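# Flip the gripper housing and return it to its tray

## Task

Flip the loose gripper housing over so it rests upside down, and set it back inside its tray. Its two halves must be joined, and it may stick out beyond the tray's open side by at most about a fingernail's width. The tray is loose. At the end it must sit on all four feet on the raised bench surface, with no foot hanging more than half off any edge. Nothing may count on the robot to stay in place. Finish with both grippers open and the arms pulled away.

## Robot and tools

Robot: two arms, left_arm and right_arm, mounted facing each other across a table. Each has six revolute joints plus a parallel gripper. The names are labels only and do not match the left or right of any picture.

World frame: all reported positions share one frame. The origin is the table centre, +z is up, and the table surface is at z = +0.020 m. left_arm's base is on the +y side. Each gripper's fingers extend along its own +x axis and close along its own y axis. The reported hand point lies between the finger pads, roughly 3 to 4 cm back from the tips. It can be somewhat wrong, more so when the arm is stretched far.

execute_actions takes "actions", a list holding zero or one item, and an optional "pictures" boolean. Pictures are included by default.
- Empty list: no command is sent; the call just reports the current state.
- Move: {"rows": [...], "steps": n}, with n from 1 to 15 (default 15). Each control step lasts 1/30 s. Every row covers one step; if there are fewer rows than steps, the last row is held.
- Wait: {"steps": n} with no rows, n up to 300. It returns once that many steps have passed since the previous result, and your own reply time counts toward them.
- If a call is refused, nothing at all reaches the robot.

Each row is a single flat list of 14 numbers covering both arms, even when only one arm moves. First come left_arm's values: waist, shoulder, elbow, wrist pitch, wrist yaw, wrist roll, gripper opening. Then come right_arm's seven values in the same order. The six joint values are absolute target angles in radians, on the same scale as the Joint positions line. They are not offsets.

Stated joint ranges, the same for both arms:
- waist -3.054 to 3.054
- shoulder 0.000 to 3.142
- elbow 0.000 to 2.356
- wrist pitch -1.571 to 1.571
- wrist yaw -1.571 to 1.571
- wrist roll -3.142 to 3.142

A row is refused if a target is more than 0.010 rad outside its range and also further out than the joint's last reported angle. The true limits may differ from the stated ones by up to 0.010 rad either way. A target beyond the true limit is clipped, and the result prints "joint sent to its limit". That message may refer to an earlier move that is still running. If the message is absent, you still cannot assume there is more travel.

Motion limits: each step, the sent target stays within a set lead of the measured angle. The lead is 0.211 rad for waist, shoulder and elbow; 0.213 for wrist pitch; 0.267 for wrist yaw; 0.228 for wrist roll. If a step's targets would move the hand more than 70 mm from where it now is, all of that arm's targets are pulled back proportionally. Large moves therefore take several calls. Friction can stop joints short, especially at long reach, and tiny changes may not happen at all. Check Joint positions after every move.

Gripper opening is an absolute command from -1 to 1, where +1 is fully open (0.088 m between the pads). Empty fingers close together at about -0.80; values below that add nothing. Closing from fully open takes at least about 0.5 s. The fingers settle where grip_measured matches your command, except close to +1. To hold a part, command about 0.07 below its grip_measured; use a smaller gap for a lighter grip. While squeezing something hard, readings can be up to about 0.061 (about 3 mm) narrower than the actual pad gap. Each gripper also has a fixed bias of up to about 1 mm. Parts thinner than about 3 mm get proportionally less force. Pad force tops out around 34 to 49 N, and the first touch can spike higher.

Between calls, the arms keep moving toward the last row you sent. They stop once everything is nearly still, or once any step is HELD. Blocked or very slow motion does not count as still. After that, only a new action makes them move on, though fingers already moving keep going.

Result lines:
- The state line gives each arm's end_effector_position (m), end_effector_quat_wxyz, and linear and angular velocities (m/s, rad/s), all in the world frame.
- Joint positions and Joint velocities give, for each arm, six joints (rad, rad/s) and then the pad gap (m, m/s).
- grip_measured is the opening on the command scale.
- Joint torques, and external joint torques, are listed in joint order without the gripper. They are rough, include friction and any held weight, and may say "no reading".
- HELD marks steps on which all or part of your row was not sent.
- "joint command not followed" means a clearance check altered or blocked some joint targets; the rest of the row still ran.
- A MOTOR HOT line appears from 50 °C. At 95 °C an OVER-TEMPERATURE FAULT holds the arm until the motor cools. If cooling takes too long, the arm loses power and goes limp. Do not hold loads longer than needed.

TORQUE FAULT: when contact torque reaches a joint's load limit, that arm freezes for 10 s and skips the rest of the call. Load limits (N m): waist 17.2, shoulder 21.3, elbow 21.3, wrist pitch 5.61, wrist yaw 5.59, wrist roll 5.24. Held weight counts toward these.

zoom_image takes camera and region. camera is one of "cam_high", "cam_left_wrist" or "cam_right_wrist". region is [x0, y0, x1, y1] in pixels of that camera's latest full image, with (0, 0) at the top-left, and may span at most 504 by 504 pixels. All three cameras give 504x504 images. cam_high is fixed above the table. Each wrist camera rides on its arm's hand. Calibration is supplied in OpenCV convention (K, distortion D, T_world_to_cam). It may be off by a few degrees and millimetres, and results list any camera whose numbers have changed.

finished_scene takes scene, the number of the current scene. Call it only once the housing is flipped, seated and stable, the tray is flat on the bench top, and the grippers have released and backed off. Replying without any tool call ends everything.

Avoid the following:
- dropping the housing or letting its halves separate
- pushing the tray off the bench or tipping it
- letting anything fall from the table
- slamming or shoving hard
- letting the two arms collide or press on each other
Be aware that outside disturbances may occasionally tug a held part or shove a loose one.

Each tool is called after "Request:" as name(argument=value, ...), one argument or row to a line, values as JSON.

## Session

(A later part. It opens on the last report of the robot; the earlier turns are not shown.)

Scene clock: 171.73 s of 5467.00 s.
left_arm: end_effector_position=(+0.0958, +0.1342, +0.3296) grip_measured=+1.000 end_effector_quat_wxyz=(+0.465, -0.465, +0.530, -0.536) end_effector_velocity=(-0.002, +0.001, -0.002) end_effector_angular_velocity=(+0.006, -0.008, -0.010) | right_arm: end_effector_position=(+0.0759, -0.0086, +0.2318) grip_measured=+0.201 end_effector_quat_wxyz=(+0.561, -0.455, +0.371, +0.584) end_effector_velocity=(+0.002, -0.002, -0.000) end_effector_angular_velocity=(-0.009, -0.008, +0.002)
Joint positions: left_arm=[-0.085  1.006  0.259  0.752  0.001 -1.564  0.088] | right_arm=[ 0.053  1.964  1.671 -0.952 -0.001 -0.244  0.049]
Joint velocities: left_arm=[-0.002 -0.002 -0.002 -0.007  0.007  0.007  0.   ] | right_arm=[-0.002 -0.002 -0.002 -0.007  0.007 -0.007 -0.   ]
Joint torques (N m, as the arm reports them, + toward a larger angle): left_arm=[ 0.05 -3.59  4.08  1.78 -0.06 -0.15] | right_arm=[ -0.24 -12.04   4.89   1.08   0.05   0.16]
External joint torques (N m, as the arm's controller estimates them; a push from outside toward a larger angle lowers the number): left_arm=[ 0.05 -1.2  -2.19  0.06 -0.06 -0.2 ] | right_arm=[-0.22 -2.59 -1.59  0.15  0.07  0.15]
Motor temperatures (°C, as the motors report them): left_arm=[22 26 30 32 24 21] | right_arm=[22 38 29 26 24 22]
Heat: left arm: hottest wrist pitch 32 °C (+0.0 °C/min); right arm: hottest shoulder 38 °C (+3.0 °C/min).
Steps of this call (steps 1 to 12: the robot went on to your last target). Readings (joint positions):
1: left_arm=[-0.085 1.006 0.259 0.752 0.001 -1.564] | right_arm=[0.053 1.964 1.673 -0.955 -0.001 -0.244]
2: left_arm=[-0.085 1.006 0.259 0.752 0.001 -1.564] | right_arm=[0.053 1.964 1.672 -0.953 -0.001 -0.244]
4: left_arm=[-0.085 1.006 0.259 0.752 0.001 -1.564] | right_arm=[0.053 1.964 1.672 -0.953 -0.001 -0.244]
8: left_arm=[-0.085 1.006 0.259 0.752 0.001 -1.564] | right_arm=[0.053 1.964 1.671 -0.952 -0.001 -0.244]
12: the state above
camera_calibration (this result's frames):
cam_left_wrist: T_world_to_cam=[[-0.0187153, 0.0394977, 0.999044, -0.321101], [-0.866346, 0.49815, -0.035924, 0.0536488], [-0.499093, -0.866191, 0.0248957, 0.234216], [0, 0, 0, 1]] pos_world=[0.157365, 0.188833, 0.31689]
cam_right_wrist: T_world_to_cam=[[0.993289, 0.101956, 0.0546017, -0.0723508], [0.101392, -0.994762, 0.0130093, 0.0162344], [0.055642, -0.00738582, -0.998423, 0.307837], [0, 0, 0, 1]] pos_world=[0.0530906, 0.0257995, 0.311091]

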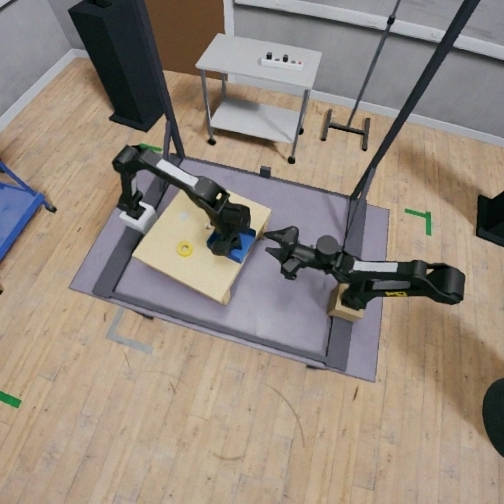

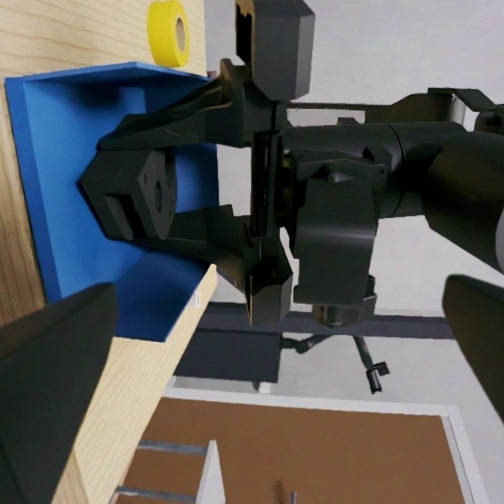

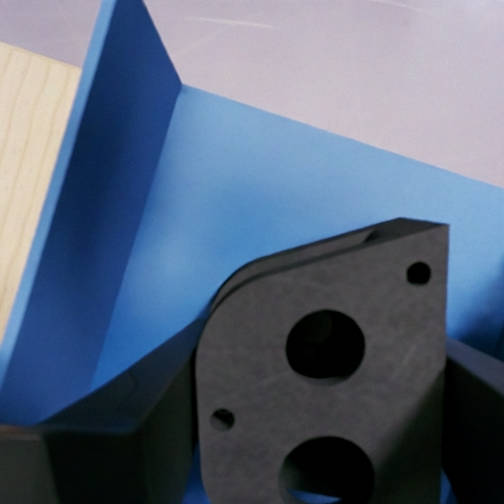

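Request:
execute_actions(
  actions=[
    {"rows":[[-0.085,1.0,0.25,0.75,0,-1.57,1,0.05,1.95,1.645,-0.935,0,-0.24,0.1],[-0.085,1.0,0.25,0.75,0,-1.57,1,0.05,1.95,1.645,-0.935,0,-0.24,0.1],[-0.085,1.0,0.25,0.75,0,-1.57,1,0.05,1.95,1.645,-0.935,0,-0.24,0.1],[-0.085,1.0,0.25,0.75,0,-1.57,1,0.05,1.95,1.645,-0.935,0,-0.24,0.1],[-0.085,1.0,0.25,0.75,0,-1.57,1,0.05,1.95,1.645,-0.935,0,-0.24,0.1],[-0.085,1.0,0.25,0.75,0,-1.57,1,0.05,1.95,1.645,-0.935,0,-0.24,0.1],[-0.085,1.0,0.25,0.75,0,-1.57,1,0.05,1.95,1.645,-0.935,0,-0.24,0.1],[-0.085,1.0,0.25,0.75,0,-1.57,1,0.05,1.95,1.645,-0.935,0,-0.24,0.42]]},
  ],
  pictures=false,
)

Request:
execute_actions(
  actions=[
    {"rows":[[-0.085,1.0,0.25,0.75,0,-1.57,1,0.05,1.94,2.05,-1.35,0,-0.24,0.42]]},
  ],
  pictures=false,
)

Request:
execute_actions(
  actions=[
    {"rows":[[-0.085,1.0,0.25,0.75,0,-1.57,1,0.05,1.5,1.7,-1.35,0,-0.24,0.42]]},
  ],
)

Scene clock: 179.70 s of 5467.00 s.
left_arm: end_effector_position=(+0.0959, +0.1343, +0.3296) grip_measured=+1.000 end_effector_quat_wxyz=(+0.465, -0.465, +0.530, -0.536) end_effector_velocity=(+0.000, +0.001, +0.001) end_effector_angular_velocity=(-0.006, +0.008, +0.005) | right_arm: end_effector_position=(+0.0770, -0.0082, +0.2309) grip_measured=+0.375 end_effector_quat_wxyz=(+0.563, -0.452, +0.369, +0.585) end_effector_velocity=(+0.002, -0.003, -0.002) end_effector_angular_velocity=(-0.011, +0.006, +0.002)
Joint positions: left_arm=[-0.085  1.005  0.258  0.752  0.001 -1.564  0.088] | right_arm=[ 0.051  1.96   1.659 -0.936 -0.001 -0.244  0.057]
Joint velocities: left_arm=[-0.002 -0.002 -0.002  0.007 -0.007 -0.007  0.   ] | right_arm=[-0.007 -0.002 -0.007 -0.007 -0.007 -0.007  0.016]
Joint torques (N m, as the arm reports them, + toward a larger angle): left_arm=[-0.19 -3.52  4.01  1.8  -0.04 -0.16] | right_arm=[ -0.12 -11.55   4.47   0.94   0.03   0.16]
External joint torques (N m, as the arm's controller estimates them; a push from outside toward a larger angle lowers the number): left_arm=[-0.21 -1.12 -2.28  0.07 -0.03 -0.21] | right_arm=[-0.14 -2.15 -1.97  0.03  0.06  0.15]
Motor temperatures (°C, as the motors report them): left_arm=[22 26 30 32 24 21] | right_arm=[22 39 28 26 24 22]
Heat: left arm: hottest wrist pitch 32 °C (+1.0 °C/min); right arm: hottest shoulder 39 °C (+3.0 °C/min).
Steps of this call (steps 1 to 15: the robot went on to your last target; steps 16 to 90: nothing new was sent; then 4.47 s passed at rest; steps 91 to 105: all 15 steps of this action). Readings (joint positions):
91: left_arm=[-0.085 1.006 0.258 0.752 0.001 -1.564] | right_arm=[0.053 1.964 1.669 -0.950 -0.001 -0.244]
92: left_arm=[-0.085 1.006 0.258 0.752 0.001 -1.564] | right_arm=[0.053 1.963 1.666 -0.947 -0.001 -0.244]
94: left_arm=[-0.085 1.005 0.258 0.752 0.001 -1.564] | right_arm=[0.053 1.961 1.663 -0.943 -0.001 -0.244]
98: left_arm=[-0.085 1.005 0.258 0.752 0.001 -1.564] | right_arm=[0.053 1.960 1.660 -0.940 -0.001 -0.244]
105: the state above

Scene clock: 180.20 s of 5467.00 s.
left_arm: end_effector_position=(+0.0959, +0.1343, +0.3296) grip_measured=+1.000 end_effector_quat_wxyz=(+0.465, -0.465, +0.530, -0.536) end_effector_velocity=(+0.000, +0.000, -0.002) end_effector_angular_velocity=(+0.008, +0.006, +0.005) | right_arm: end_effector_position=(+0.0743, -0.0278, +0.3322) grip_measured=+0.416 end_effector_quat_wxyz=(+0.563, -0.452, +0.369, +0.585) end_effector_velocity=(-0.002, -0.029, -0.008) end_effector_angular_velocity=(-0.135, +0.004, +0.016)
Joint positions: left_arm=[-0.085  1.005  0.258  0.752  0.001 -1.564  0.088] | right_arm=[ 0.051  1.935  2.032 -1.333 -0.001 -0.244  0.059]
Joint velocities: left_arm=[-0.002 -0.002 -0.002 -0.007 -0.007 -0.007  0.   ] | right_arm=[-0.002 -0.002  0.002 -0.139  0.007 -0.022  0.   ]
Joint torques (N m, as the arm reports them, + toward a larger angle): left_arm=[-0.18 -3.57  4.02  1.81  0.   -0.13] | right_arm=[-0.04 -9.42  7.04  0.74  0.06  0.13]
External joint torques (N m, as the arm's controller estimates them; a push from outside toward a larger angle lowers the number): left_arm=[-0.18 -1.2  -2.22  0.1   0.01 -0.19] | right_arm=[-0.04 -0.81  0.93 -0.17  0.08  0.12]
Motor temperatures (°C, as the motors report them): left_arm=[22 26 30 32 24 21] | right_arm=[22 40 28 26 24 22]
Heat: left arm: hottest wrist pitch 32 °C (+1.0 °C/min); right arm: hottest shoulder 40 °C (+4.0 °C/min).
Steps of this call (steps 1 to 15: all 15 steps of this action). Readings (joint positions):
1: left_arm=[-0.085 1.005 0.258 0.752 0.001 -1.564] | right_arm=[0.051 1.960 1.680 -0.967 -0.001 -0.244]
2: left_arm=[-0.085 1.005 0.258 0.752 0.001 -1.564] | right_arm=[0.051 1.960 1.716 -1.021 -0.001 -0.244]
4: left_arm=[-0.085 1.005 0.258 0.752 0.001 -1.564] | right_arm=[0.051 1.961 1.792 -1.112 -0.001 -0.244]
8: left_arm=[-0.085 1.005 0.258 0.752 0.001 -1.564] | right_arm=[0.051 1.947 1.961 -1.256 -0.001 -0.244]
15: the state above

Scene clock: 180.70 s of 5467.00 s.
left_arm: end_effector_position=(+0.0959, +0.1343, +0.3296) grip_measured=+1.000 end_effector_quat_wxyz=(+0.465, -0.465, +0.530, -0.536) end_effector_velocity=(+0.000, +0.000, -0.002) end_effector_angular_velocity=(+0.008, +0.006, +0.005) | right_arm: end_effector_position=(+0.0604, -0.1281, +0.3868) grip_measured=+0.417 end_effector_quat_wxyz=(+0.590, -0.426, +0.333, +0.600) end_effector_velocity=(-0.006, -0.023, -0.014) end_effector_angular_velocity=(-0.045, +0.017, +0.027)
Joint positions: left_arm=[-0.085  1.005  0.258  0.752  0.001 -1.564  0.088] | right_arm=[ 0.051  1.506  1.727 -1.349 -0.001 -0.244  0.059]
Joint velocities: left_arm=[-0.002 -0.002 -0.002 -0.007 -0.007 -0.007  0.   ] | right_arm=[-0.002 -0.071 -0.11  -0.007 -0.022 -0.022  0.   ]
Joint torques (N m, as the arm reports them, + toward a larger angle): left_arm=[-0.18 -3.44  3.97  1.77 -0.03 -0.09] | right_arm=[-0.04 -5.69  3.84  1.08  0.03  0.15]
External joint torques (N m, as the arm's controller estimates them; a push from outside toward a larger angle lowers the number): left_arm=[-0.18 -1.03 -2.31  0.04 -0.02 -0.15] | right_arm=[-0.07 -1.56 -1.4  -0.01  0.05  0.14]
Motor temperatures (°C, as the motors report them): left_arm=[22 26 29 32 24 21] | right_arm=[22 40 28 26 24 22]
Heat: left arm: hottest wrist pitch 32 °C (+1.0 °C/min); right arm: hottest shoulder 40 °C (+4.0 °C/min).
Steps of this call (steps 1 to 15: all 15 steps of this action). Readings (joint positions):
1: left_arm=[-0.085 1.005 0.258 0.752 0.001 -1.564] | right_arm=[0.051 1.919 2.011 -1.324 -0.001 -0.244]
2: left_arm=[-0.085 1.005 0.258 0.752 0.001 -1.564] | right_arm=[0.051 1.890 1.966 -1.328 -0.001 -0.244]
4: left_arm=[-0.085 1.005 0.258 0.752 0.001 -1.564] | right_arm=[0.051 1.816 1.871 -1.348 -0.001 -0.244]
8: left_arm=[-0.085 1.005 0.258 0.752 0.001 -1.564] | right_arm=[0.051 1.654 1.760 -1.349 -0.001 -0.244]
15: the state above
camera_calibration (this result's frames):
cam_left_wrist: T_world_to_cam=[[-0.0187153, 0.0394977, 0.999044, -0.32105], [-0.866346, 0.49815, -0.035924, 0.0536148], [-0.499093, -0.866191, 0.0248957, 0.234296], [0, 0, 0, 1]] pos_world=[0.157376, 0.188918, 0.316836]
cam_right_wrist: T_world_to_cam=[[0.992418, 0.0917357, 0.0817949, -0.0649713], [0.0998254, -0.989864, -0.101017, -0.058203], [0.071699, 0.108416, -0.991517, 0.473689], [0, 0, 0, 1]] pos_world=[0.0363258, -0.103008, 0.469105]

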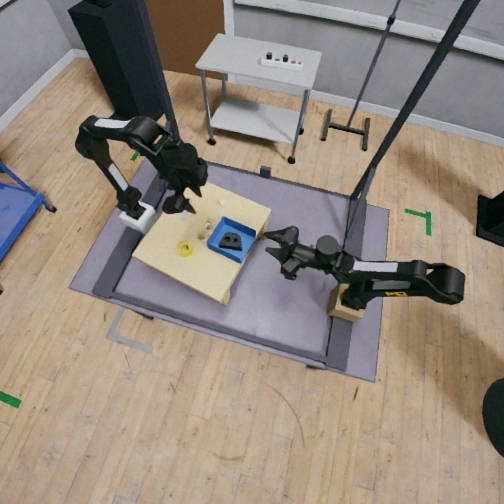

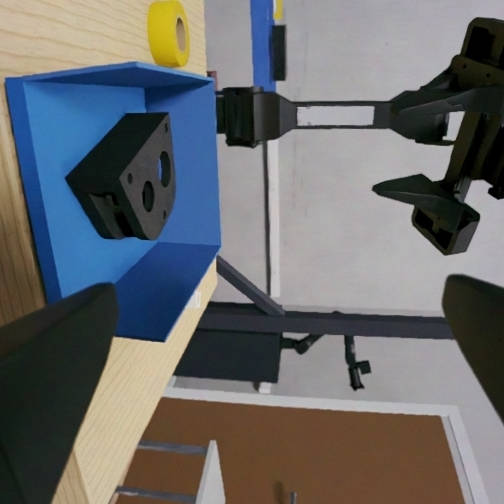

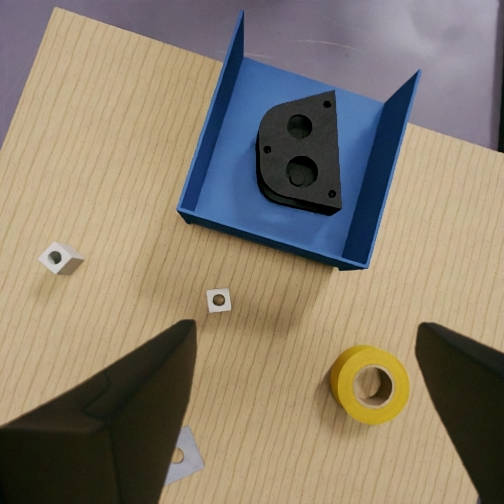

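Request:
finished_scene(
  scene=1,
)

The scene is finished: the task was done.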